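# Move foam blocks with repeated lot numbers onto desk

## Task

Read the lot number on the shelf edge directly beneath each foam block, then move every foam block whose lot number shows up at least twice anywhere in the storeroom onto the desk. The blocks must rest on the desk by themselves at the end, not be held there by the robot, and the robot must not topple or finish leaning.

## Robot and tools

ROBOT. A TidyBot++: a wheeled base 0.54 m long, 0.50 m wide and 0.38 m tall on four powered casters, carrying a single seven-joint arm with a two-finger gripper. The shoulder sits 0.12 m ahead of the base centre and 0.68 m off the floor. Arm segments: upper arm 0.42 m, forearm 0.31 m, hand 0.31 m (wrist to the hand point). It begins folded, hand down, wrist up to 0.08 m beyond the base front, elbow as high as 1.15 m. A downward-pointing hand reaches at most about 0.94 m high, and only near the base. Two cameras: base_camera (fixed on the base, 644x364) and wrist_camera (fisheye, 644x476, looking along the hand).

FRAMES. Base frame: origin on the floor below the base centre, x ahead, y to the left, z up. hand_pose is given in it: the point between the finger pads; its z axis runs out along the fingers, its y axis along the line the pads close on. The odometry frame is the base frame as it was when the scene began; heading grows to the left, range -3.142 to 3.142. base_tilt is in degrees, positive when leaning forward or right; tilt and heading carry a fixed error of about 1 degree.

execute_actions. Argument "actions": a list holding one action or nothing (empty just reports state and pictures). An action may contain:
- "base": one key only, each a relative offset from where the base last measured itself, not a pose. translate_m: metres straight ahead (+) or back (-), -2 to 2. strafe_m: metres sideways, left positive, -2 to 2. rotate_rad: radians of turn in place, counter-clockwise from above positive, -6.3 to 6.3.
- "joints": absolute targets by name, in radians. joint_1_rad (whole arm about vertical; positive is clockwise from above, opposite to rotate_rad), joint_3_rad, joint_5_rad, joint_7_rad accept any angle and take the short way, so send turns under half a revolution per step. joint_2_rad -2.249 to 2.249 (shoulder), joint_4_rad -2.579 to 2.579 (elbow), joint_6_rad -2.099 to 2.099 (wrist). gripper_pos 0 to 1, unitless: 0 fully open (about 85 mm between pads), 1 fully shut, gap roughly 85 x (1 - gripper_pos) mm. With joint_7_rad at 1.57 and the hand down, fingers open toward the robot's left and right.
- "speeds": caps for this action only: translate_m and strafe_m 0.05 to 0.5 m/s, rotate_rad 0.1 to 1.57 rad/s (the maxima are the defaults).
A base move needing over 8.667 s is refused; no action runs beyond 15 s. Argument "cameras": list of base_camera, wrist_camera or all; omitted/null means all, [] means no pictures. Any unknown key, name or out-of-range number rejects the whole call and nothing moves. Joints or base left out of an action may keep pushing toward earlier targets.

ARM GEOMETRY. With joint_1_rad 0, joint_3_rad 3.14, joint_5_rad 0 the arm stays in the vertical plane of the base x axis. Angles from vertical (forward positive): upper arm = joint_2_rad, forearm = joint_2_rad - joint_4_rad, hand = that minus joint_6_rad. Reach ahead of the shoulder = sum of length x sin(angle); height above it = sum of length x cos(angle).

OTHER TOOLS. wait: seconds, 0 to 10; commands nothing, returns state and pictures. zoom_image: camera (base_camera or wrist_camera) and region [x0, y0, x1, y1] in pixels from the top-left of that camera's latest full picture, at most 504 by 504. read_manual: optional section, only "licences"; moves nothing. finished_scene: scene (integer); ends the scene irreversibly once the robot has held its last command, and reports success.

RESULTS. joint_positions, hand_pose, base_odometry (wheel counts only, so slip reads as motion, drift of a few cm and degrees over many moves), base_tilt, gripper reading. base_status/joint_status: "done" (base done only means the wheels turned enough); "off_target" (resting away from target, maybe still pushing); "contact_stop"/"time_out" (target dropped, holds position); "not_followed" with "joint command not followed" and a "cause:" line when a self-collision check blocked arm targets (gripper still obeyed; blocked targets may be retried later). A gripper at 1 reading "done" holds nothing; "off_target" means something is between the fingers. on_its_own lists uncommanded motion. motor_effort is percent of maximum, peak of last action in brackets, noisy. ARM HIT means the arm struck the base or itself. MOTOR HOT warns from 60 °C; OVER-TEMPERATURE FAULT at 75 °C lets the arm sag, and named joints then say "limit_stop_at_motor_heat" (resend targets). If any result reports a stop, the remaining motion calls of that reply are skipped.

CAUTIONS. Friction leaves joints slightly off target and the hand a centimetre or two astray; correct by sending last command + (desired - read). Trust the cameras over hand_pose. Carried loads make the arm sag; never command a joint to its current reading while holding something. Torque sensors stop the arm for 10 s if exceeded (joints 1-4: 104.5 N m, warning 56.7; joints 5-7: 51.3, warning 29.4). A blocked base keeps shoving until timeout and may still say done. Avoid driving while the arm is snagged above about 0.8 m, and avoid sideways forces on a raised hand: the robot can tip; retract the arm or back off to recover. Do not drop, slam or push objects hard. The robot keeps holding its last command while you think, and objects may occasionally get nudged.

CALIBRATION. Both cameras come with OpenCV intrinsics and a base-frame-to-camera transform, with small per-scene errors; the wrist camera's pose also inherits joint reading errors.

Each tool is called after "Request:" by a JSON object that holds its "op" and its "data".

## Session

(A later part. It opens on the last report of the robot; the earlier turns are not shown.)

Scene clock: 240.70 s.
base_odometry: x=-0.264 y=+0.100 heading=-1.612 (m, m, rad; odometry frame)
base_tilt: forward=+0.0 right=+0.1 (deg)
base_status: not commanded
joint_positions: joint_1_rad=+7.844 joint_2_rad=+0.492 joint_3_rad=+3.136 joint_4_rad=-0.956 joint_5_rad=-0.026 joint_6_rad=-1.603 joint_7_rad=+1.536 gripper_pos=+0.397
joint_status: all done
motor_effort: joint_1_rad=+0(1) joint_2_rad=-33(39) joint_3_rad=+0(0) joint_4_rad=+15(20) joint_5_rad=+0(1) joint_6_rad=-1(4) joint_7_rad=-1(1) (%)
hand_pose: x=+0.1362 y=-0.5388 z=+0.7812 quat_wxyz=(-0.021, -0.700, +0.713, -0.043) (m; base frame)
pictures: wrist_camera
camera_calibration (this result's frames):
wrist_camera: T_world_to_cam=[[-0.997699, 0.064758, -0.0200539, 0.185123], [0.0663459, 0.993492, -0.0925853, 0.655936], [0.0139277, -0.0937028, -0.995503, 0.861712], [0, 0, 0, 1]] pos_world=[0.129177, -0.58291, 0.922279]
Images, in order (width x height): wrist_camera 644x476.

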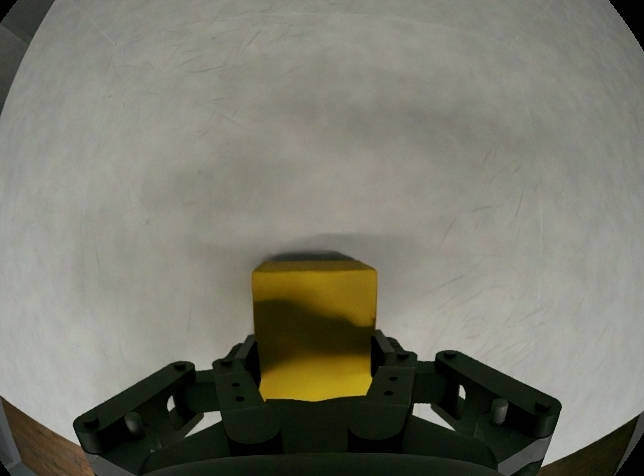

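Request:
{"op": "execute_actions", "data": {"actions": [{"joints":{"gripper_pos":0}}], "cameras": []}}

Request:
{"op": "execute_actions", "data": {"actions": [{"joints":{"joint_2_rad":0.2}}], "cameras": ["wrist_camera"]}}

Request:
{"op": "execute_actions", "data": {"actions": [{"joints":{"joint_1_rad":0,"joint_4_rad":-0.7,"joint_6_rad":-1.3,"joint_7_rad":1.6},"base":{"strafe_m":0.34}}], "cameras": []}}

Request:
{"op": "execute_actions", "data": {"actions": [{"base":{"translate_m":1.5}}]}}

Scene clock: 248.57 s.
base_odometry: x=-0.264 y=+0.100 heading=-1.612 (m, m, rad; odometry frame)
base_tilt: forward=+0.0 right=+0.1 (deg)
base_status: not commanded
joint_positions: joint_1_rad=+7.844 joint_2_rad=+0.494 joint_3_rad=+3.136 joint_4_rad=-0.956 joint_5_rad=-0.026 joint_6_rad=-1.603 joint_7_rad=+1.536 gripper_pos=+0.000
joint_status: all done
motor_effort: joint_1_rad=+0(0) joint_2_rad=-36(37) joint_3_rad=-1(1) joint_4_rad=+19(19) joint_5_rad=-1(1) joint_6_rad=+1(1) joint_7_rad=-1(1) (%)
hand_pose: x=+0.1362 y=-0.5388 z=+0.7802 quat_wxyz=(-0.020, -0.700, +0.713, -0.042) (m; base frame)
pictures: none
No camera images: the call's "cameras" was empty. Leave "cameras" out to get every camera's image.

Scene clock: 249.97 s.
base_odometry: x=-0.264 y=+0.100 heading=-1.612 (m, m, rad; odometry frame)
base_tilt: forward=+0.0 right=+0.1 (deg)
base_status: not commanded
joint_positions: joint_1_rad=+7.844 joint_2_rad=+0.196 joint_3_rad=+3.136 joint_4_rad=-0.956 joint_5_rad=-0.026 joint_6_rad=-1.603 joint_7_rad=+1.536 gripper_pos=+0.000
joint_status: all done
motor_effort: joint_1_rad=-1(0) joint_2_rad=-26(41) joint_3_rad=+0(1) joint_4_rad=+19(20) joint_5_rad=+0(1) joint_6_rad=+4(4) joint_7_rad=+0(1) (%)
hand_pose: x=+0.1357 y=-0.4862 z=+0.9340 quat_wxyz=(-0.123, -0.689, +0.699, -0.148) (m; base frame)
pictures: wrist_camera
camera_calibration (this result's frames):
wrist_camera: T_world_to_cam=[[-0.997607, 0.0556621, -0.041007, 0.199385], [0.0670563, 0.923415, -0.377901, 0.850201], [0.0168317, -0.379746, -0.924938, 0.813374], [0, 0, 0, 1]] pos_world=[0.128206, -0.487311, 1.08179]
Images, in order (width x height): wrist_camera 644x476.

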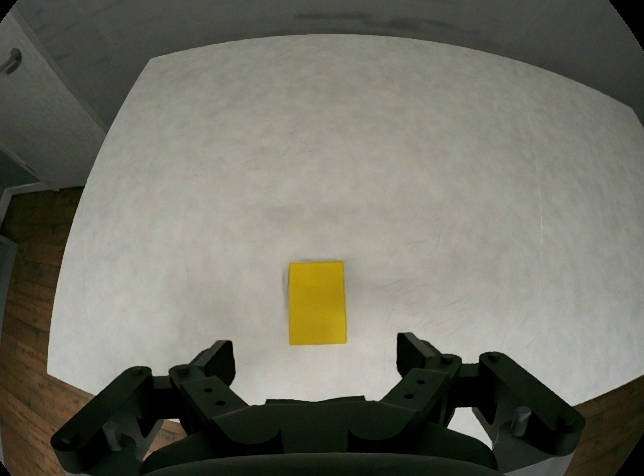

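Scene clock: 252.77 s.
base_odometry: x=+0.076 y=+0.086 heading=-1.612 (m, m, rad; odometry frame)
base_tilt: forward=+0.1 right=+0.1 (deg)
base_status: done
joint_positions: joint_1_rad=+6.299 joint_2_rad=+0.202 joint_3_rad=+3.136 joint_4_rad=-0.724 joint_5_rad=-0.026 joint_6_rad=-1.322 joint_7_rad=+1.563 gripper_pos=+0.000
joint_status: all done
motor_effort: joint_1_rad=+0(3) joint_2_rad=-26(32) joint_3_rad=+0(2) joint_4_rad=+20(21) joint_5_rad=+0(1) joint_6_rad=+7(7) joint_7_rad=-1(1) (%)
hand_pose: x=+0.6971 y=+0.0026 z=+1.0885 quat_wxyz=(+0.013, -0.902, +0.006, -0.433) (m; base frame)
pictures: none
No camera images: the call's "cameras" was empty. Leave "cameras" out to get every camera's image.

Scene clock: 257.13 s.
base_odometry: x=+0.016 y=-1.413 heading=-1.611 (m, m, rad; odometry frame)
base_tilt: forward=+0.1 right=+0.1 (deg)
base_status: done
joint_positions: joint_1_rad=+6.299 joint_2_rad=+0.202 joint_3_rad=+3.136 joint_4_rad=-0.720 joint_5_rad=-0.026 joint_6_rad=-1.318 joint_7_rad=+1.563 gripper_pos=+0.000
joint_status: not commanded
motor_effort: joint_1_rad=+0(1) joint_2_rad=-28(31) joint_3_rad=+0(1) joint_4_rad=+20(21) joint_5_rad=+0(1) joint_6_rad=+7(7) joint_7_rad=-1(1) (%)
hand_pose: x=+0.6980 y=+0.0026 z=+1.0914 quat_wxyz=(+0.013, -0.900, +0.006, -0.436) (m; base frame)
pictures: base_camera, wrist_camera
camera_calibration (this result's frames):
wrist_camera: T_world_to_cam=[[-0.0408767, -0.997671, -0.0546106, 0.0893864], [-0.615294, 0.0681981, -0.785342, 1.34371], [0.787237, 0.00149944, -0.616649, 0.259914], [0, 0, 0, 1]] pos_world=[0.625817, -0.00285005, 1.22043]
Images, in order (width x height): base_camera 644x364, wrist_camera 644x476.

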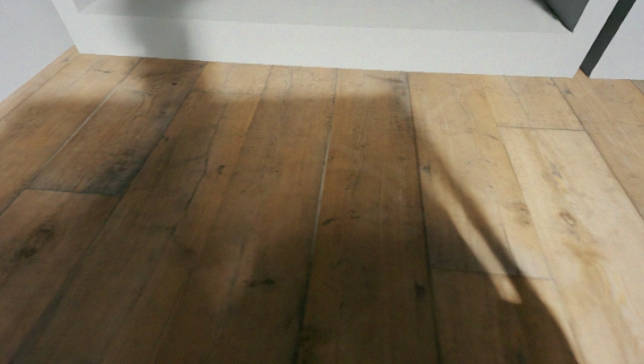

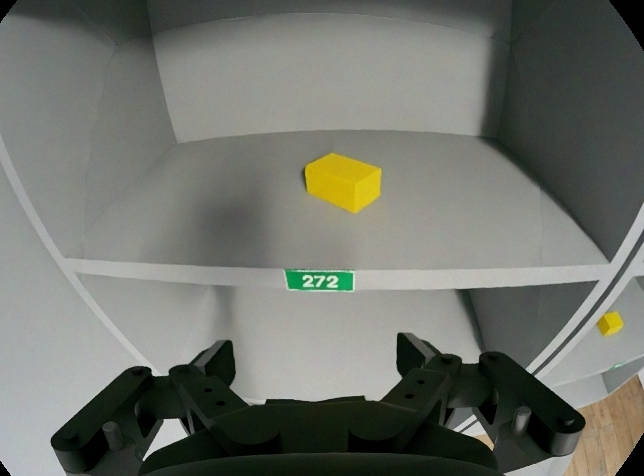

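Request:
{"op": "execute_actions", "data": {"actions": [{"base":{"strafe_m":-0.87}}], "cameras": []}}

Request:
{"op": "execute_actions", "data": {"actions": [{"base":{"rotate_rad":0.7}}], "cameras": []}}

Request:
{"op": "execute_actions", "data": {"actions": [{"base":{"translate_m":0.2},"joints":{"joint_2_rad":0.39,"joint_4_rad":-0.57,"joint_6_rad":-1.13}}]}}

Scene clock: 270.53 s.
base_odometry: x=-0.854 y=-1.378 heading=-1.611 (m, m, rad; odometry frame)
base_tilt: forward=+0.1 right=+0.0 (deg)
base_status: done
joint_positions: joint_1_rad=+6.295 joint_2_rad=+0.202 joint_3_rad=+3.136 joint_4_rad=-0.719 joint_5_rad=-0.026 joint_6_rad=-1.318 joint_7_rad=+1.563 gripper_pos=+0.000
joint_status: not commanded
motor_effort: joint_1_rad=+0(3) joint_2_rad=-27(28) joint_3_rad=+1(2) joint_4_rad=+20(20) joint_5_rad=+0(1) joint_6_rad=+7(7) joint_7_rad=-1(1) (%)
hand_pose: x=+0.6980 y=+0.0049 z=+1.0915 quat_wxyz=(+0.013, -0.900, +0.004, -0.436) (m; base frame)
pictures: none
No camera images: the call's "cameras" was empty. Leave "cameras" out to get every camera's image.

Scene clock: 272.17 s.
base_odometry: x=-0.854 y=-1.378 heading=-0.912 (m, m, rad; odometry frame)
base_tilt: forward=+0.1 right=+0.0 (deg)
base_status: done
joint_positions: joint_1_rad=+6.282 joint_2_rad=+0.202 joint_3_rad=+3.136 joint_4_rad=-0.719 joint_5_rad=-0.026 joint_6_rad=-1.318 joint_7_rad=+1.563 gripper_pos=+0.000
joint_status: not commanded
motor_effort: joint_1_rad=+0(3) joint_2_rad=-27(30) joint_3_rad=+0(2) joint_4_rad=+20(21) joint_5_rad=-1(2) joint_6_rad=+7(7) joint_7_rad=-1(0) (%)
hand_pose: x=+0.6979 y=+0.0124 z=+1.0916 quat_wxyz=(+0.016, -0.900, -0.002, -0.436) (m; base frame)
pictures: none
No camera images: the call's "cameras" was empty. Leave "cameras" out to get every camera's image.

Scene clock: 273.77 s.
base_odometry: x=-0.731 y=-1.536 heading=-0.911 (m, m, rad; odometry frame)
base_tilt: forward=+0.1 right=+0.1 (deg)
base_status: done
joint_positions: joint_1_rad=+6.282 joint_2_rad=+0.405 joint_3_rad=+3.136 joint_4_rad=-0.589 joint_5_rad=-0.026 joint_6_rad=-1.147 joint_7_rad=+1.563 gripper_pos=+0.000
joint_status: all done
motor_effort: joint_1_rad=+1(1) joint_2_rad=-34(42) joint_3_rad=+0(1) joint_4_rad=+21(23) joint_5_rad=-1(1) joint_6_rad=+8(8) joint_7_rad=+0(1) (%)
hand_pose: x=+0.8101 y=+0.0121 z=+1.0721 quat_wxyz=(+0.017, -0.877, +0.000, -0.480) (m; base frame)
pictures: base_camera, wrist_camera
camera_calibration (this result's frames):
wrist_camera: T_world_to_cam=[[-0.0223605, -0.99789, -0.0609561, 0.0941829], [-0.536445, 0.0634265, -0.841549, 1.39334], [0.843639, 0.0138821, -0.536731, 0.0281834], [0, 0, 0, 1]] pos_world=[0.725777, 0.00521847, 1.19343]
Images, in order (width x height): base_camera 644x364, wrist_camera 644x476.

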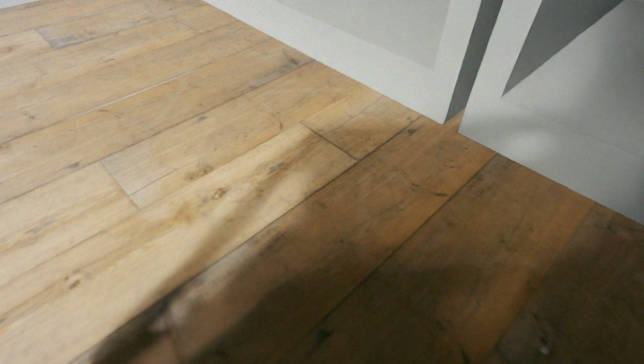

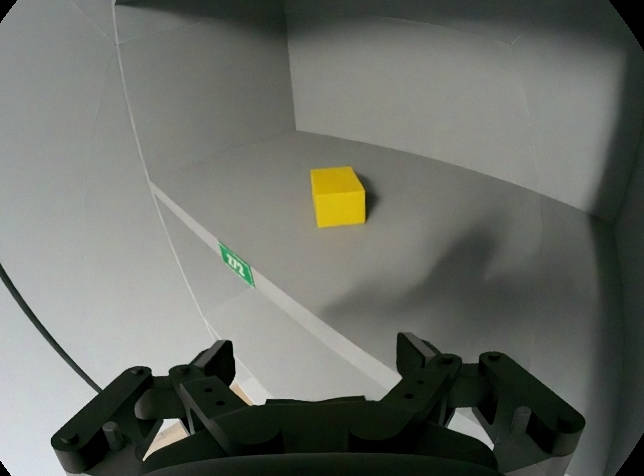

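Request:
{"op": "execute_actions", "data": {"actions": [{"base":{"strafe_m":-0.035},"joints":{"joint_7_rad":1.65}}], "cameras": []}}

Request:
{"op": "execute_actions", "data": {"actions": [{"base":{"translate_m":0.14},"speeds":{"translate_m":0.1}}]}}

Scene clock: 279.23 s.
base_odometry: x=-0.759 y=-1.558 heading=-0.911 (m, m, rad; odometry frame)
base_tilt: forward=+0.0 right=+0.1 (deg)
base_status: done
joint_positions: joint_1_rad=+6.286 joint_2_rad=+0.405 joint_3_rad=+3.136 joint_4_rad=-0.589 joint_5_rad=-0.026 joint_6_rad=-1.147 joint_7_rad=+1.621 gripper_pos=+0.000
joint_status: all done
motor_effort: joint_1_rad=-1(4) joint_2_rad=-35(36) joint_3_rad=+0(2) joint_4_rad=+21(22) joint_5_rad=-1(1) joint_6_rad=+8(7) joint_7_rad=-1(0) (%)
hand_pose: x=+0.8101 y=+0.0092 z=+1.0723 quat_wxyz=(+0.002, -0.877, -0.023, -0.480) (m; base frame)
pictures: none
No camera images: the call's "cameras" was empty. Leave "cameras" out to get every camera's image.

Scene clock: 281.13 s.
base_odometry: x=-0.673 y=-1.669 heading=-0.911 (m, m, rad; odometry frame)
base_tilt: forward=+0.0 right=+0.1 (deg)
base_status: done
joint_positions: joint_1_rad=+6.286 joint_2_rad=+0.399 joint_3_rad=+3.136 joint_4_rad=-0.588 joint_5_rad=-0.026 joint_6_rad=-1.147 joint_7_rad=+1.621 gripper_pos=+0.000
joint_status: not commanded
motor_effort: joint_1_rad=+0(2) joint_2_rad=-35(39) joint_3_rad=+0(1) joint_4_rad=+21(23) joint_5_rad=+0(1) joint_6_rad=+7(8) joint_7_rad=+0(0) (%)
hand_pose: x=+0.8078 y=+0.0092 z=+1.0769 quat_wxyz=(+0.002, -0.875, -0.023, -0.483) (m; base frame)
pictures: base_camera, wrist_camera
camera_calibration (this result's frames):
wrist_camera: T_world_to_cam=[[0.00495641, -0.999915, -0.0120674, 0.0168707], [-0.529652, 0.00761079, -0.848181, 1.39853], [0.8482, 0.0105954, -0.52957, 0.0214427], [0, 0, 0, 1]] pos_world=[0.722462, 0.00599819, 1.19776]
Images, in order (width x height): base_camera 644x364, wrist_camera 644x476.

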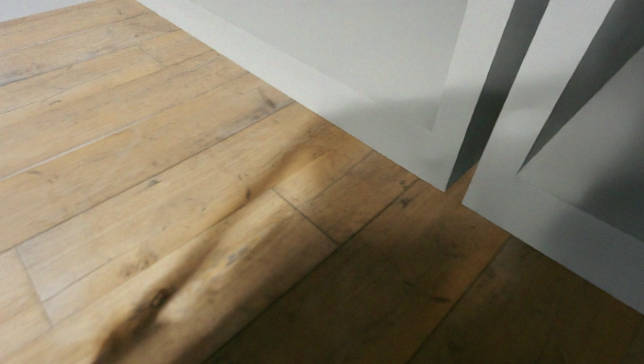

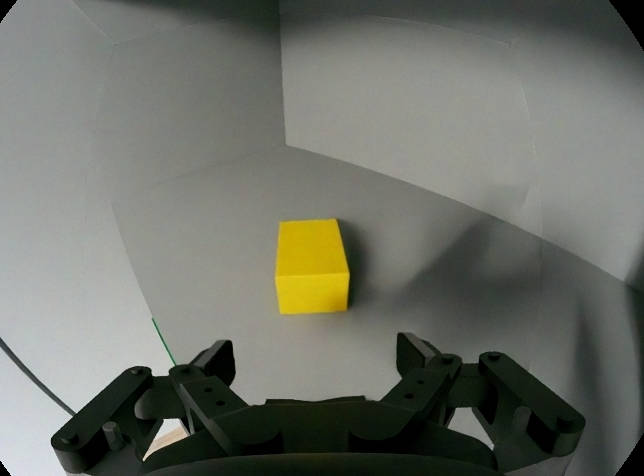

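Request:
{"op": "execute_actions", "data": {"actions": [{"base":{"translate_m":0.085},"speeds":{"translate_m":0.07},"joints":{"joint_2_rad":0.435}}]}}

Scene clock: 284.97 s.
base_odometry: x=-0.621 y=-1.736 heading=-0.912 (m, m, rad; odometry frame)
base_tilt: forward=-0.1 right=+0.1 (deg)
base_status: done
joint_positions: joint_1_rad=+6.286 joint_2_rad=+0.427 joint_3_rad=+3.136 joint_4_rad=-0.587 joint_5_rad=-0.026 joint_6_rad=-1.147 joint_7_rad=+1.621 gripper_pos=+0.000
joint_status: all done
motor_effort: joint_1_rad=-1(2) joint_2_rad=-35(38) joint_3_rad=+0(1) joint_4_rad=+21(22) joint_5_rad=+0(1) joint_6_rad=+7(8) joint_7_rad=+0(0) (%)
hand_pose: x=+0.8188 y=+0.0092 z=+1.0579 quat_wxyz=(+0.002, -0.882, -0.023, -0.471) (m; base frame)
pictures: base_camera, wrist_camera
camera_calibration (this result's frames):
wrist_camera: T_world_to_cam=[[0.00462288, -0.999914, -0.012281, 0.0170533], [-0.552348, 0.00768436, -0.833578, 1.39136], [0.833601, 0.0106369, -0.552265, 0.0380099], [0, 0, 0, 1]] pos_world=[0.73675, 0.00595578, 1.18101]
Images, in order (width x height): base_camera 644x364, wrist_camera 644x476.

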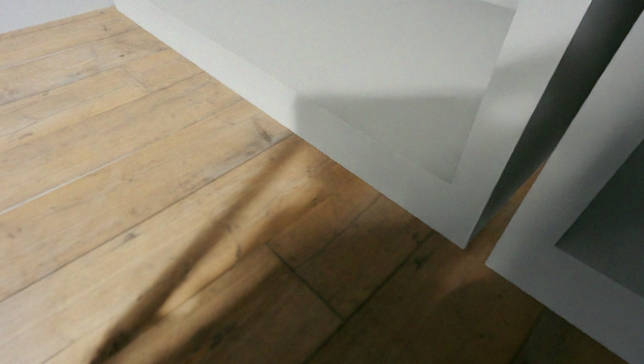

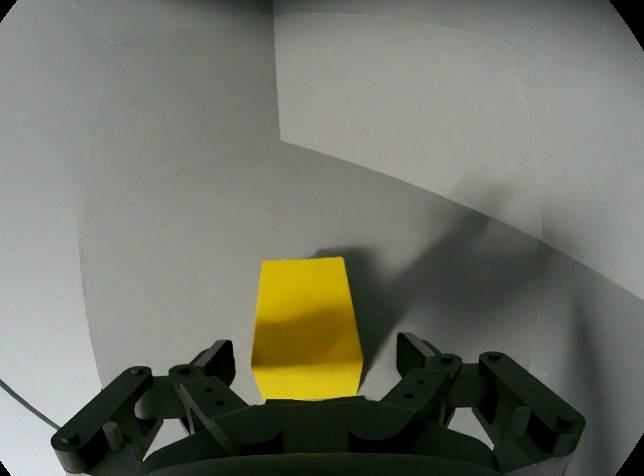

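Request:
{"op": "execute_actions", "data": {"actions": [{"joints":{"joint_4_rad":-0.46,"joint_2_rad":0.515}}], "cameras": ["wrist_camera"]}}

Request:
{"op": "execute_actions", "data": {"actions": [{"joints":{"gripper_pos":1}}], "cameras": ["wrist_camera"]}}

Request:
{"op": "execute_actions", "data": {"actions": [{"joints":{"joint_2_rad":0.44}}], "cameras": ["wrist_camera"]}}

Scene clock: 290.70 s.
base_odometry: x=-0.621 y=-1.736 heading=-0.912 (m, m, rad; odometry frame)
base_tilt: forward=+0.0 right=+0.0 (deg)
base_status: not commanded
joint_positions: joint_1_rad=+6.286 joint_2_rad=+0.497 joint_3_rad=+3.136 joint_4_rad=-0.481 joint_5_rad=-0.026 joint_6_rad=-1.147 joint_7_rad=+1.621 gripper_pos=+0.000
joint_status: all done
motor_effort: joint_1_rad=+0(0) joint_2_rad=-38(39) joint_3_rad=+0(1) joint_4_rad=+21(21) joint_5_rad=+0(0) joint_6_rad=+8(7) joint_7_rad=-1(0) (%)
hand_pose: x=+0.8452 y=+0.0090 z=+1.0636 quat_wxyz=(+0.002, -0.873, -0.023, -0.487) (m; base frame)
pictures: wrist_camera
camera_calibration (this result's frames):
wrist_camera: T_world_to_cam=[[0.00482648, -0.99991, -0.0124954, 0.0168549], [-0.521997, 0.00813876, -0.852909, 1.40561], [0.852934, 0.0106391, -0.521911, -0.0294421], [0, 0, 0, 1]] pos_world=[0.758756, 0.00572672, 1.1837]
Images, in order (width x height): wrist_camera 644x476.

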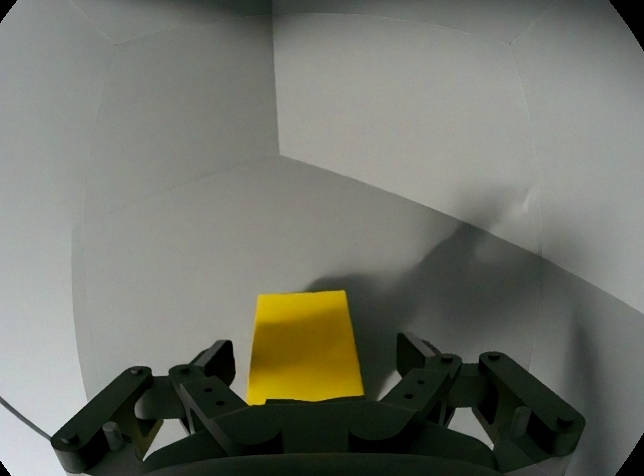

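Scene clock: 291.80 s.
base_odometry: x=-0.621 y=-1.736 heading=-0.912 (m, m, rad; odometry frame)
base_tilt: forward=+0.0 right=+0.0 (deg)
base_status: not commanded
joint_positions: joint_1_rad=+6.285 joint_2_rad=+0.501 joint_3_rad=+3.136 joint_4_rad=-0.469 joint_5_rad=-0.026 joint_6_rad=-1.139 joint_7_rad=+1.621 gripper_pos=+0.999
joint_status: all done
motor_effort: joint_1_rad=+0(4) joint_2_rad=-37(40) joint_3_rad=+0(2) joint_4_rad=+20(21) joint_5_rad=+0(3) joint_6_rad=+7(8) joint_7_rad=-1(1) (%)
hand_pose: x=+0.8476 y=+0.0096 z=+1.0688 quat_wxyz=(+0.002, -0.869, -0.023, -0.493) (m; base frame)
pictures: wrist_camera
camera_calibration (this result's frames):
wrist_camera: T_world_to_cam=[[0.00575612, -0.999901, -0.0128497, 0.0170944], [-0.509398, 0.0081257, -0.860492, 1.40869], [0.860512, 0.0114987, -0.509301, -0.0487603], [0, 0, 0, 1]] pos_world=[0.759445, 0.00620679, 1.18755]
Images, in order (width x height): wrist_camera 644x476.

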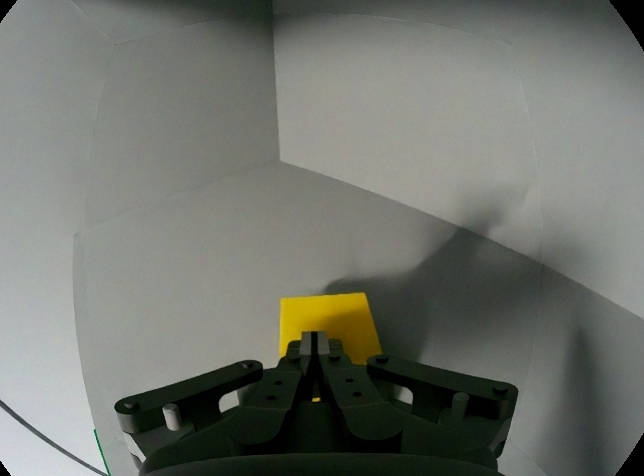

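Scene clock: 292.80 s.
base_odometry: x=-0.621 y=-1.736 heading=-0.912 (m, m, rad; odometry frame)
base_tilt: forward=+0.1 right=+0.0 (deg)
base_status: not commanded
joint_positions: joint_1_rad=+6.285 joint_2_rad=+0.451 joint_3_rad=+3.136 joint_4_rad=-0.469 joint_5_rad=-0.026 joint_6_rad=-1.139 joint_7_rad=+1.621 gripper_pos=+0.999
joint_status: all done
motor_effort: joint_1_rad=+0(0) joint_2_rad=-35(40) joint_3_rad=+0(0) joint_4_rad=+20(22) joint_5_rad=+0(1) joint_6_rad=+8(8) joint_7_rad=-1(1) (%)
hand_pose: x=+0.8273 y=+0.0096 z=+1.1048 quat_wxyz=(+0.002, -0.857, -0.024, -0.515) (m; base frame)
pictures: wrist_camera
camera_calibration (this result's frames):
wrist_camera: T_world_to_cam=[[0.00638927, -0.999902, -0.0124423, 0.0167415], [-0.465691, 0.00803573, -0.884911, 1.42014], [0.884924, 0.0114482, -0.465594, -0.0814653], [0, 0, 0, 1]] pos_world=[0.733329, 0.00626062, 1.21897]
Images, in order (width x height): wrist_camera 644x476.

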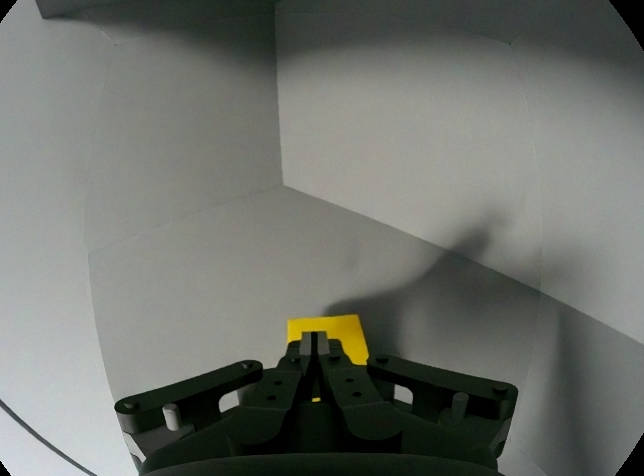

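Too high; the real hand sits above its reading. Open and go about 3 cm lower.

Request:
{"op": "execute_actions", "data": {"actions": [{"joints":{"gripper_pos":0}}], "cameras": []}}

Request:
{"op": "execute_actions", "data": {"actions": [{"joints":{"joint_2_rad":0.55,"joint_4_rad":-0.5}}], "cameras": ["wrist_camera"]}}

Scene clock: 297.80 s.
base_odometry: x=-0.621 y=-1.736 heading=-0.912 (m, m, rad; odometry frame)
base_tilt: forward=+0.1 right=+0.1 (deg)
base_status: not commanded
joint_positions: joint_1_rad=+6.285 joint_2_rad=+0.451 joint_3_rad=+3.136 joint_4_rad=-0.469 joint_5_rad=-0.026 joint_6_rad=-1.139 joint_7_rad=+1.621 gripper_pos=+0.000
joint_status: all done
motor_effort: joint_1_rad=+0(0) joint_2_rad=-36(36) joint_3_rad=+0(1) joint_4_rad=+21(21) joint_5_rad=-1(0) joint_6_rad=+8(8) joint_7_rad=-1(1) (%)
hand_pose: x=+0.8273 y=+0.0096 z=+1.1048 quat_wxyz=(+0.002, -0.857, -0.024, -0.515) (m; base frame)
pictures: none
No camera images: the call's "cameras" was empty. Leave "cameras" out to get every camera's image.

Scene clock: 298.90 s.
base_odometry: x=-0.621 y=-1.736 heading=-0.912 (m, m, rad; odometry frame)
base_tilt: forward=+0.1 right=+0.1 (deg)
base_status: not commanded
joint_positions: joint_1_rad=+6.285 joint_2_rad=+0.548 joint_3_rad=+3.136 joint_4_rad=-0.486 joint_5_rad=-0.026 joint_6_rad=-1.139 joint_7_rad=+1.621 gripper_pos=+0.000
joint_status: all done
motor_effort: joint_1_rad=+0(0) joint_2_rad=-41(43) joint_3_rad=+0(1) joint_4_rad=+21(22) joint_5_rad=-1(1) joint_6_rad=+7(8) joint_7_rad=-1(1) (%)
hand_pose: x=+0.8648 y=+0.0096 z=+1.0249 quat_wxyz=(+0.003, -0.885, -0.023, -0.465) (m; base frame)
pictures: wrist_camera
camera_calibration (this result's frames):
wrist_camera: T_world_to_cam=[[0.00495951, -0.9999, -0.0132512, 0.0175201], [-0.563732, 0.00814937, -0.825918, 1.39128], [0.825943, 0.0115663, -0.563635, -0.000333694], [0, 0, 0, 1]] pos_world=[0.784496, 0.00618418, 1.14912]
Images, in order (width x height): wrist_camera 644x476.

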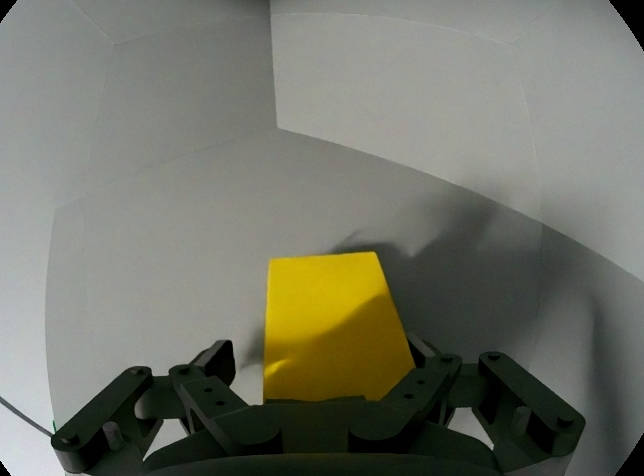

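Request:
{"op": "execute_actions", "data": {"actions": [{"joints":{"gripper_pos":1}}], "cameras": ["wrist_camera"]}}

Request:
{"op": "execute_actions", "data": {"actions": [{"joints":{"joint_2_rad":0.45}}], "cameras": ["wrist_camera"]}}

Scene clock: 304.73 s.
base_odometry: x=-0.621 y=-1.736 heading=-0.912 (m, m, rad; odometry frame)
base_tilt: forward=+0.0 right=+0.0 (deg)
base_status: not commanded
joint_positions: joint_1_rad=+6.285 joint_2_rad=+0.548 joint_3_rad=+3.136 joint_4_rad=-0.486 joint_5_rad=-0.026 joint_6_rad=-1.139 joint_7_rad=+1.621 gripper_pos=+0.373
joint_status: gripper_pos off_target (ended at +0.373, target +1.000)
motor_effort: joint_1_rad=+0(1) joint_2_rad=-40(40) joint_3_rad=+0(1) joint_4_rad=+20(21) joint_5_rad=+0(0) joint_6_rad=+7(8) joint_7_rad=-1(1) (%)
hand_pose: x=+0.8646 y=+0.0096 z=+1.0256 quat_wxyz=(+0.003, -0.885, -0.023, -0.466) (m; base frame)
pictures: wrist_camera
camera_calibration (this result's frames):
wrist_camera: T_world_to_cam=[[0.00496667, -0.9999, -0.0132483, 0.0175203], [-0.562861, 0.00815512, -0.826511, 1.39155], [0.826537, 0.0115619, -0.562764, -0.00117402], [0, 0, 0, 1]] pos_world=[0.784133, 0.00618382, 1.1497]
Images, in order (width x height): wrist_camera 644x476.

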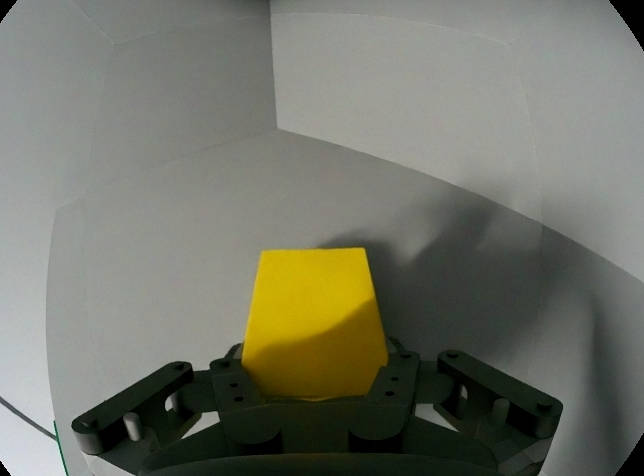

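Scene clock: 305.80 s.
base_odometry: x=-0.621 y=-1.736 heading=-0.912 (m, m, rad; odometry frame)
base_tilt: forward=+0.0 right=+0.1 (deg)
base_status: not commanded
joint_positions: joint_1_rad=+6.285 joint_2_rad=+0.456 joint_3_rad=+3.136 joint_4_rad=-0.490 joint_5_rad=-0.026 joint_6_rad=-1.139 joint_7_rad=+1.621 gripper_pos=+0.373
joint_status: all done
motor_effort: joint_1_rad=+0(0) joint_2_rad=-36(44) joint_3_rad=-1(1) joint_4_rad=+21(23) joint_5_rad=+0(0) joint_6_rad=+8(8) joint_7_rad=-1(1) (%)
hand_pose: x=+0.8303 y=+0.0097 z=+1.0902 quat_wxyz=(+0.002, -0.863, -0.024, -0.504) (m; base frame)
pictures: wrist_camera
camera_calibration (this result's frames):
wrist_camera: T_world_to_cam=[[0.00610701, -0.999902, -0.0125659, 0.0169314], [-0.488413, 0.00798275, -0.872576, 1.41402], [0.872591, 0.0114662, -0.488317, -0.055859], [0, 0, 0, 1]] pos_world=[0.739263, 0.00628249, 1.20677]
Images, in order (width x height): wrist_camera 644x476.

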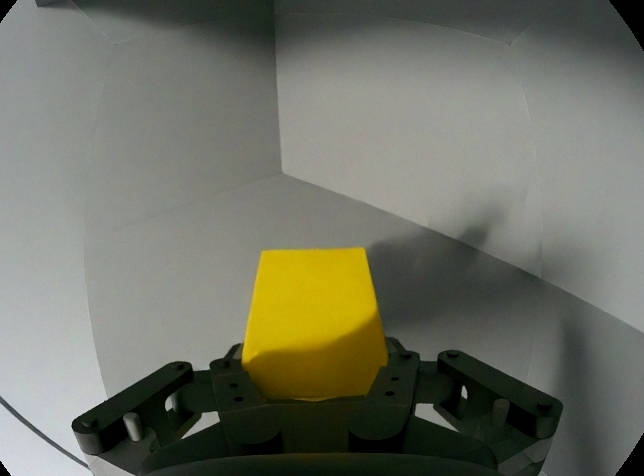

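Request:
{"op": "execute_actions", "data": {"actions": [{"base":{"translate_m":-0.4},"speeds":{"translate_m":0.25}}], "cameras": []}}

Request:
{"op": "execute_actions", "data": {"actions": [{"joints":{"joint_2_rad":-0.3,"joint_4_rad":-1.9,"joint_6_rad":-0.55}}], "cameras": []}}

Request:
{"op": "execute_actions", "data": {"actions": [{"base":{"rotate_rad":2.44},"speeds":{"rotate_rad":0.9}}]}}

Scene clock: 319.97 s.
base_odometry: x=-0.866 y=-1.420 heading=-0.912 (m, m, rad; odometry frame)
base_tilt: forward=-0.1 right=+0.2 (deg)
base_status: done
joint_positions: joint_1_rad=+6.285 joint_2_rad=+0.453 joint_3_rad=+3.137 joint_4_rad=-0.490 joint_5_rad=-0.026 joint_6_rad=-1.139 joint_7_rad=+1.621 gripper_pos=+0.373
joint_status: not commanded
motor_effort: joint_1_rad=+0(2) joint_2_rad=-39(43) joint_3_rad=-1(1) joint_4_rad=+22(22) joint_5_rad=-1(1) joint_6_rad=+8(8) joint_7_rad=-1(1) (%)
hand_pose: x=+0.8290 y=+0.0097 z=+1.0923 quat_wxyz=(+0.002, -0.863, -0.024, -0.505) (m; base frame)
pictures: none
No camera images: the call's "cameras" was empty. Leave "cameras" out to get every camera's image.

Scene clock: 322.63 s.
base_odometry: x=-0.866 y=-1.420 heading=-0.912 (m, m, rad; odometry frame)
base_tilt: forward=+0.0 right=+0.1 (deg)
base_status: not commanded
joint_positions: joint_1_rad=+6.285 joint_2_rad=-0.278 joint_3_rad=+3.137 joint_4_rad=-1.882 joint_5_rad=-0.026 joint_6_rad=-0.574 joint_7_rad=+1.621 gripper_pos=+0.373
joint_status: all done
motor_effort: joint_1_rad=+0(0) joint_2_rad=-12(37) joint_3_rad=+0(0) joint_4_rad=+24(24) joint_5_rad=+0(0) joint_6_rad=+7(8) joint_7_rad=-1(1) (%)
hand_pose: x=+0.5732 y=+0.0074 z=+0.8982 quat_wxyz=(+0.000, -0.886, -0.017, -0.463) (m; base frame)
pictures: none
No camera images: the call's "cameras" was empty. Leave "cameras" out to get every camera's image.

Scene clock: 326.20 s.
base_odometry: x=-0.866 y=-1.420 heading=+1.527 (m, m, rad; odometry frame)
base_tilt: forward=-0.1 right=+0.0 (deg)
base_status: done
joint_positions: joint_1_rad=+6.285 joint_2_rad=-0.278 joint_3_rad=+3.137 joint_4_rad=-1.882 joint_5_rad=-0.026 joint_6_rad=-0.572 joint_7_rad=+1.621 gripper_pos=+0.373
joint_status: not commanded
motor_effort: joint_1_rad=+0(2) joint_2_rad=-12(13) joint_3_rad=+1(2) joint_4_rad=+23(24) joint_5_rad=+0(1) joint_6_rad=+8(8) joint_7_rad=-1(1) (%)
hand_pose: x=+0.5736 y=+0.0073 z=+0.8987 quat_wxyz=(+0.000, -0.886, -0.017, -0.464) (m; base frame)
pictures: base_camera, wrist_camera
camera_calibration (this result's frames):
wrist_camera: T_world_to_cam=[[-0.00889422, -0.999878, -0.012865, 0.0226153], [-0.565501, 0.0156401, -0.824599, 1.12266], [0.8247, -0.0000589646, -0.565571, 0.171613], [0, 0, 0, 1]] pos_world=[0.493536, 0.00506418, 1.02309]
Images, in order (width x height): base_camera 644x364, wrist_camera 644x476.

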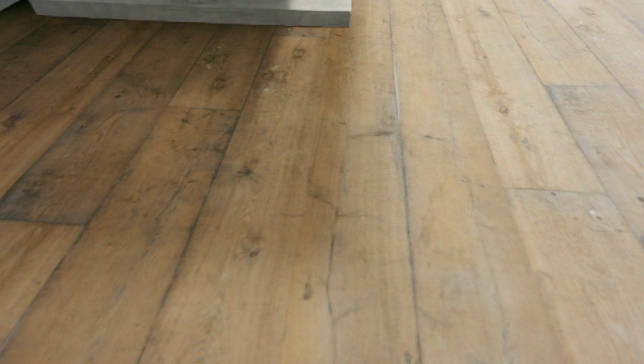

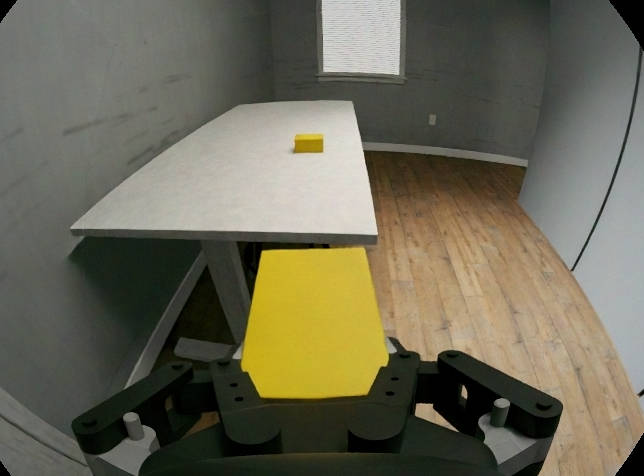

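Request:
{"op": "execute_actions", "data": {"actions": [{"base":{"strafe_m":0.12}}], "cameras": []}}

Request:
{"op": "execute_actions", "data": {"actions": [{"joints":{"joint_2_rad":0.4,"joint_4_rad":-1.24,"joint_6_rad":-0.31}}], "cameras": []}}

Request:
{"op": "execute_actions", "data": {"actions": [{"base":{"translate_m":0.25}}], "cameras": []}}

Request:
{"op": "execute_actions", "data": {"actions": [{"joints":{"joint_2_rad":0.56}}], "cameras": ["wrist_camera"]}}

Scene clock: 333.10 s.
base_odometry: x=-0.986 y=-1.415 heading=+1.528 (m, m, rad; odometry frame)
base_tilt: forward=+0.0 right=+0.0 (deg)
base_status: done
joint_positions: joint_1_rad=+6.285 joint_2_rad=-0.278 joint_3_rad=+3.137 joint_4_rad=-1.882 joint_5_rad=-0.026 joint_6_rad=-0.572 joint_7_rad=+1.621 gripper_pos=+0.373
joint_status: not commanded
motor_effort: joint_1_rad=+1(2) joint_2_rad=-12(13) joint_3_rad=+1(3) joint_4_rad=+24(24) joint_5_rad=+0(1) joint_6_rad=+7(8) joint_7_rad=-1(1) (%)
hand_pose: x=+0.5736 y=+0.0073 z=+0.8987 quat_wxyz=(+0.000, -0.886, -0.017, -0.464) (m; base frame)
pictures: none
No camera images: the call's "cameras" was empty. Leave "cameras" out to get every camera's image.

Scene clock: 335.07 s.
base_odometry: x=-0.986 y=-1.415 heading=+1.528 (m, m, rad; odometry frame)
base_tilt: forward=+0.0 right=+0.1 (deg)
base_status: not commanded
joint_positions: joint_1_rad=+6.285 joint_2_rad=+0.394 joint_3_rad=+3.137 joint_4_rad=-1.267 joint_5_rad=-0.026 joint_6_rad=-0.333 joint_7_rad=+1.621 gripper_pos=+0.373
joint_status: all done
motor_effort: joint_1_rad=+0(0) joint_2_rad=-38(40) joint_3_rad=+0(1) joint_4_rad=+24(26) joint_5_rad=+0(0) joint_6_rad=+8(8) joint_7_rad=+0(1) (%)
hand_pose: x=+0.8774 y=+0.0055 z=+0.9143 quat_wxyz=(-0.002, -0.840, -0.014, -0.543) (m; base frame)
pictures: none
No camera images: the call's "cameras" was empty. Leave "cameras" out to get every camera's image.

Scene clock: 336.83 s.
base_odometry: x=-0.976 y=-1.165 heading=+1.529 (m, m, rad; odometry frame)
base_tilt: forward=+0.1 right=+0.1 (deg)
base_status: done
joint_positions: joint_1_rad=+6.285 joint_2_rad=+0.399 joint_3_rad=+3.137 joint_4_rad=-1.262 joint_5_rad=-0.026 joint_6_rad=-0.330 joint_7_rad=+1.621 gripper_pos=+0.373
joint_status: not commanded
motor_effort: joint_1_rad=+0(1) joint_2_rad=-40(41) joint_3_rad=-1(1) joint_4_rad=+24(26) joint_5_rad=+0(1) joint_6_rad=+9(9) joint_7_rad=+0(1) (%)
hand_pose: x=+0.8797 y=+0.0055 z=+0.9141 quat_wxyz=(-0.002, -0.839, -0.014, -0.544) (m; base frame)
pictures: none
No camera images: the call's "cameras" was empty. Leave "cameras" out to get every camera's image.

Scene clock: 338.00 s.
base_odometry: x=-0.976 y=-1.165 heading=+1.529 (m, m, rad; odometry frame)
base_tilt: forward=+0.1 right=+0.1 (deg)
base_status: not commanded
joint_positions: joint_1_rad=+6.285 joint_2_rad=+0.566 joint_3_rad=+3.137 joint_4_rad=-1.256 joint_5_rad=-0.026 joint_6_rad=-0.330 joint_7_rad=+1.621 gripper_pos=+0.373
joint_status: all done
motor_effort: joint_1_rad=+0(0) joint_2_rad=-43(50) joint_3_rad=+0(0) joint_4_rad=+23(26) joint_5_rad=+0(0) joint_6_rad=+8(8) joint_7_rad=-1(1) (%)
hand_pose: x=+0.9093 y=+0.0054 z=+0.7876 quat_wxyz=(-0.001, -0.880, -0.014, -0.475) (m; base frame)
pictures: wrist_camera
camera_calibration (this result's frames):
wrist_camera: T_world_to_cam=[[-0.0154184, -0.999748, -0.0162948, 0.0309114], [-0.5456, 0.0220689, -0.837755, 1.21315], [0.837904, -0.00402643, -0.545803, -0.19561], [0, 0, 0, 1]] pos_world=[0.826272, 0.00334318, 0.91006]
Images, in order (width x height): wrist_camera 644x476.

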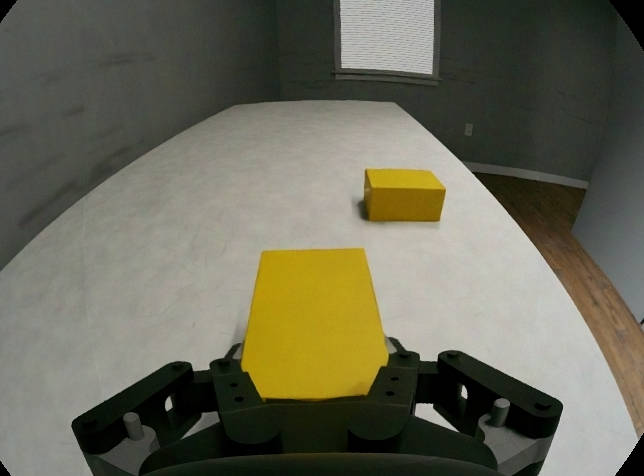

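Request:
{"op": "execute_actions", "data": {"actions": [{"joints":{"joint_2_rad":0.61}}], "cameras": ["wrist_camera"]}}

Scene clock: 340.33 s.
base_odometry: x=-0.976 y=-1.165 heading=+1.529 (m, m, rad; odometry frame)
base_tilt: forward=+0.0 right=+0.1 (deg)
base_status: not commanded
joint_positions: joint_1_rad=+6.285 joint_2_rad=+0.599 joint_3_rad=+3.137 joint_4_rad=-1.256 joint_5_rad=-0.026 joint_6_rad=-0.330 joint_7_rad=+1.621 gripper_pos=+0.373
joint_status: all done
motor_effort: joint_1_rad=+0(0) joint_2_rad=-44(46) joint_3_rad=+0(1) joint_4_rad=+23(23) joint_5_rad=+0(0) joint_6_rad=+8(8) joint_7_rad=+0(0) (%)
hand_pose: x=+0.9123 y=+0.0054 z=+0.7619 quat_wxyz=(+0.000, -0.888, -0.014, -0.460) (m; base frame)
pictures: wrist_camera
camera_calibration (this result's frames):
wrist_camera: T_world_to_cam=[[-0.0159415, -0.999747, -0.0158501, 0.0306705], [-0.572548, 0.0221232, -0.819573, 1.20396], [0.819716, -0.00399025, -0.572756, -0.175068], [0, 0, 0, 1]] pos_world=[0.833319, 0.00332884, 0.886945]
Images, in order (width x height): wrist_camera 644x476.

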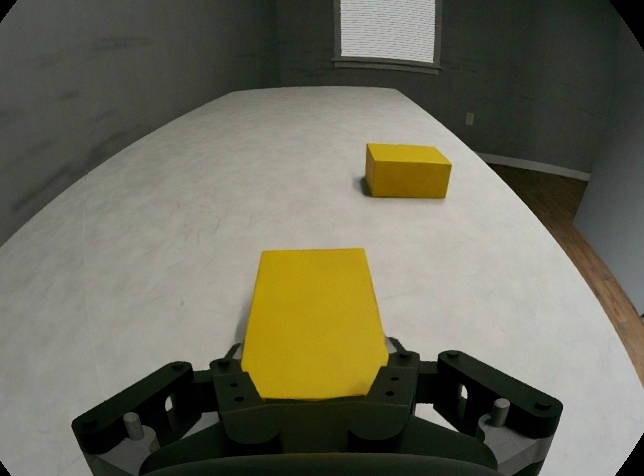

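Request:
{"op": "execute_actions", "data": {"actions": [{"joints":{"joint_2_rad":0.645}}], "cameras": []}}

Request:
{"op": "execute_actions", "data": {"actions": [{"joints":{"gripper_pos":0}}], "cameras": []}}

Request:
{"op": "execute_actions", "data": {"actions": [{"joints":{"joint_2_rad":0.3,"joint_6_rad":-0.7}}], "cameras": ["wrist_camera"]}}

Scene clock: 343.90 s.
base_odometry: x=-0.976 y=-1.165 heading=+1.529 (m, m, rad; odometry frame)
base_tilt: forward=+0.0 right=+0.1 (deg)
base_status: not commanded
joint_positions: joint_1_rad=+6.285 joint_2_rad=+0.609 joint_3_rad=+3.137 joint_4_rad=-1.253 joint_5_rad=-0.026 joint_6_rad=-0.325 joint_7_rad=+1.621 gripper_pos=+0.373
joint_status: all done
motor_effort: joint_1_rad=+0(1) joint_2_rad=-39(46) joint_3_rad=-1(1) joint_4_rad=+21(23) joint_5_rad=+0(0) joint_6_rad=+6(8) joint_7_rad=-1(1) (%)
hand_pose: x=+0.9147 y=+0.0054 z=+0.7563 quat_wxyz=(+0.000, -0.888, -0.013, -0.459) (m; base frame)
pictures: none
No camera images: the call's "cameras" was empty. Leave "cameras" out to get every camera's image.

Scene clock: 345.00 s.
base_odometry: x=-0.976 y=-1.165 heading=+1.529 (m, m, rad; odometry frame)
base_tilt: forward=+0.0 right=+0.1 (deg)
base_status: not commanded
joint_positions: joint_1_rad=+6.285 joint_2_rad=+0.621 joint_3_rad=+3.137 joint_4_rad=-1.253 joint_5_rad=-0.026 joint_6_rad=-0.323 joint_7_rad=+1.621 gripper_pos=+0.000
joint_status: all done
motor_effort: joint_1_rad=+0(1) joint_2_rad=-43(43) joint_3_rad=-1(1) joint_4_rad=+22(23) joint_5_rad=+0(0) joint_6_rad=+7(7) joint_7_rad=-1(0) (%)
hand_pose: x=+0.9160 y=+0.0053 z=+0.7474 quat_wxyz=(+0.000, -0.891, -0.013, -0.455) (m; base frame)
pictures: none
No camera images: the call's "cameras" was empty. Leave "cameras" out to get every camera's image.

Scene clock: 346.63 s.
base_odometry: x=-0.976 y=-1.165 heading=+1.529 (m, m, rad; odometry frame)
base_tilt: forward=+0.0 right=+0.1 (deg)
base_status: not commanded
joint_positions: joint_1_rad=+6.285 joint_2_rad=+0.296 joint_3_rad=+3.137 joint_4_rad=-1.250 joint_5_rad=-0.026 joint_6_rad=-0.679 joint_7_rad=+1.621 gripper_pos=+0.000
joint_status: all done
motor_effort: joint_1_rad=-1(0) joint_2_rad=-34(47) joint_3_rad=-1(1) joint_4_rad=+23(24) joint_5_rad=+0(0) joint_6_rad=+7(8) joint_7_rad=-1(1) (%)
hand_pose: x=+0.8029 y=+0.0080 z=+0.9028 quat_wxyz=(+0.002, -0.896, -0.018, -0.443) (m; base frame)
pictures: wrist_camera
camera_calibration (this result's frames):
wrist_camera: T_world_to_cam=[[-0.00679805, -0.999862, -0.0151482, 0.0257881], [-0.604644, 0.0161756, -0.796332, 1.26165], [0.796467, 0.00374576, -0.60467, 0.0427688], [0, 0, 0, 1]] pos_world=[0.72896, 0.00521638, 1.03094]
Images, in order (width x height): wrist_camera 644x476.

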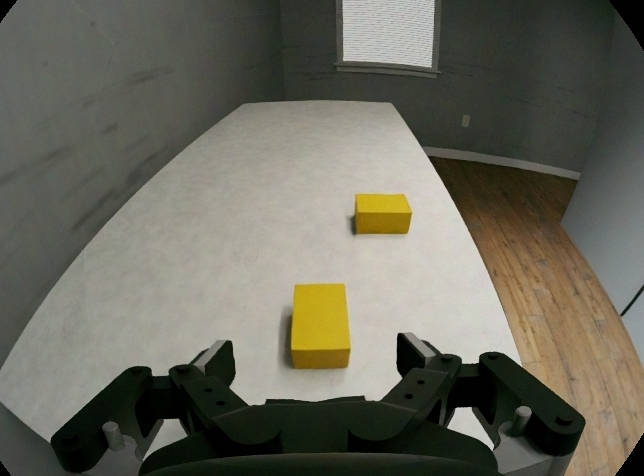

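Request:
{"op": "finished_scene", "data": {"scene": 1}}

The scene is finished: the task was done.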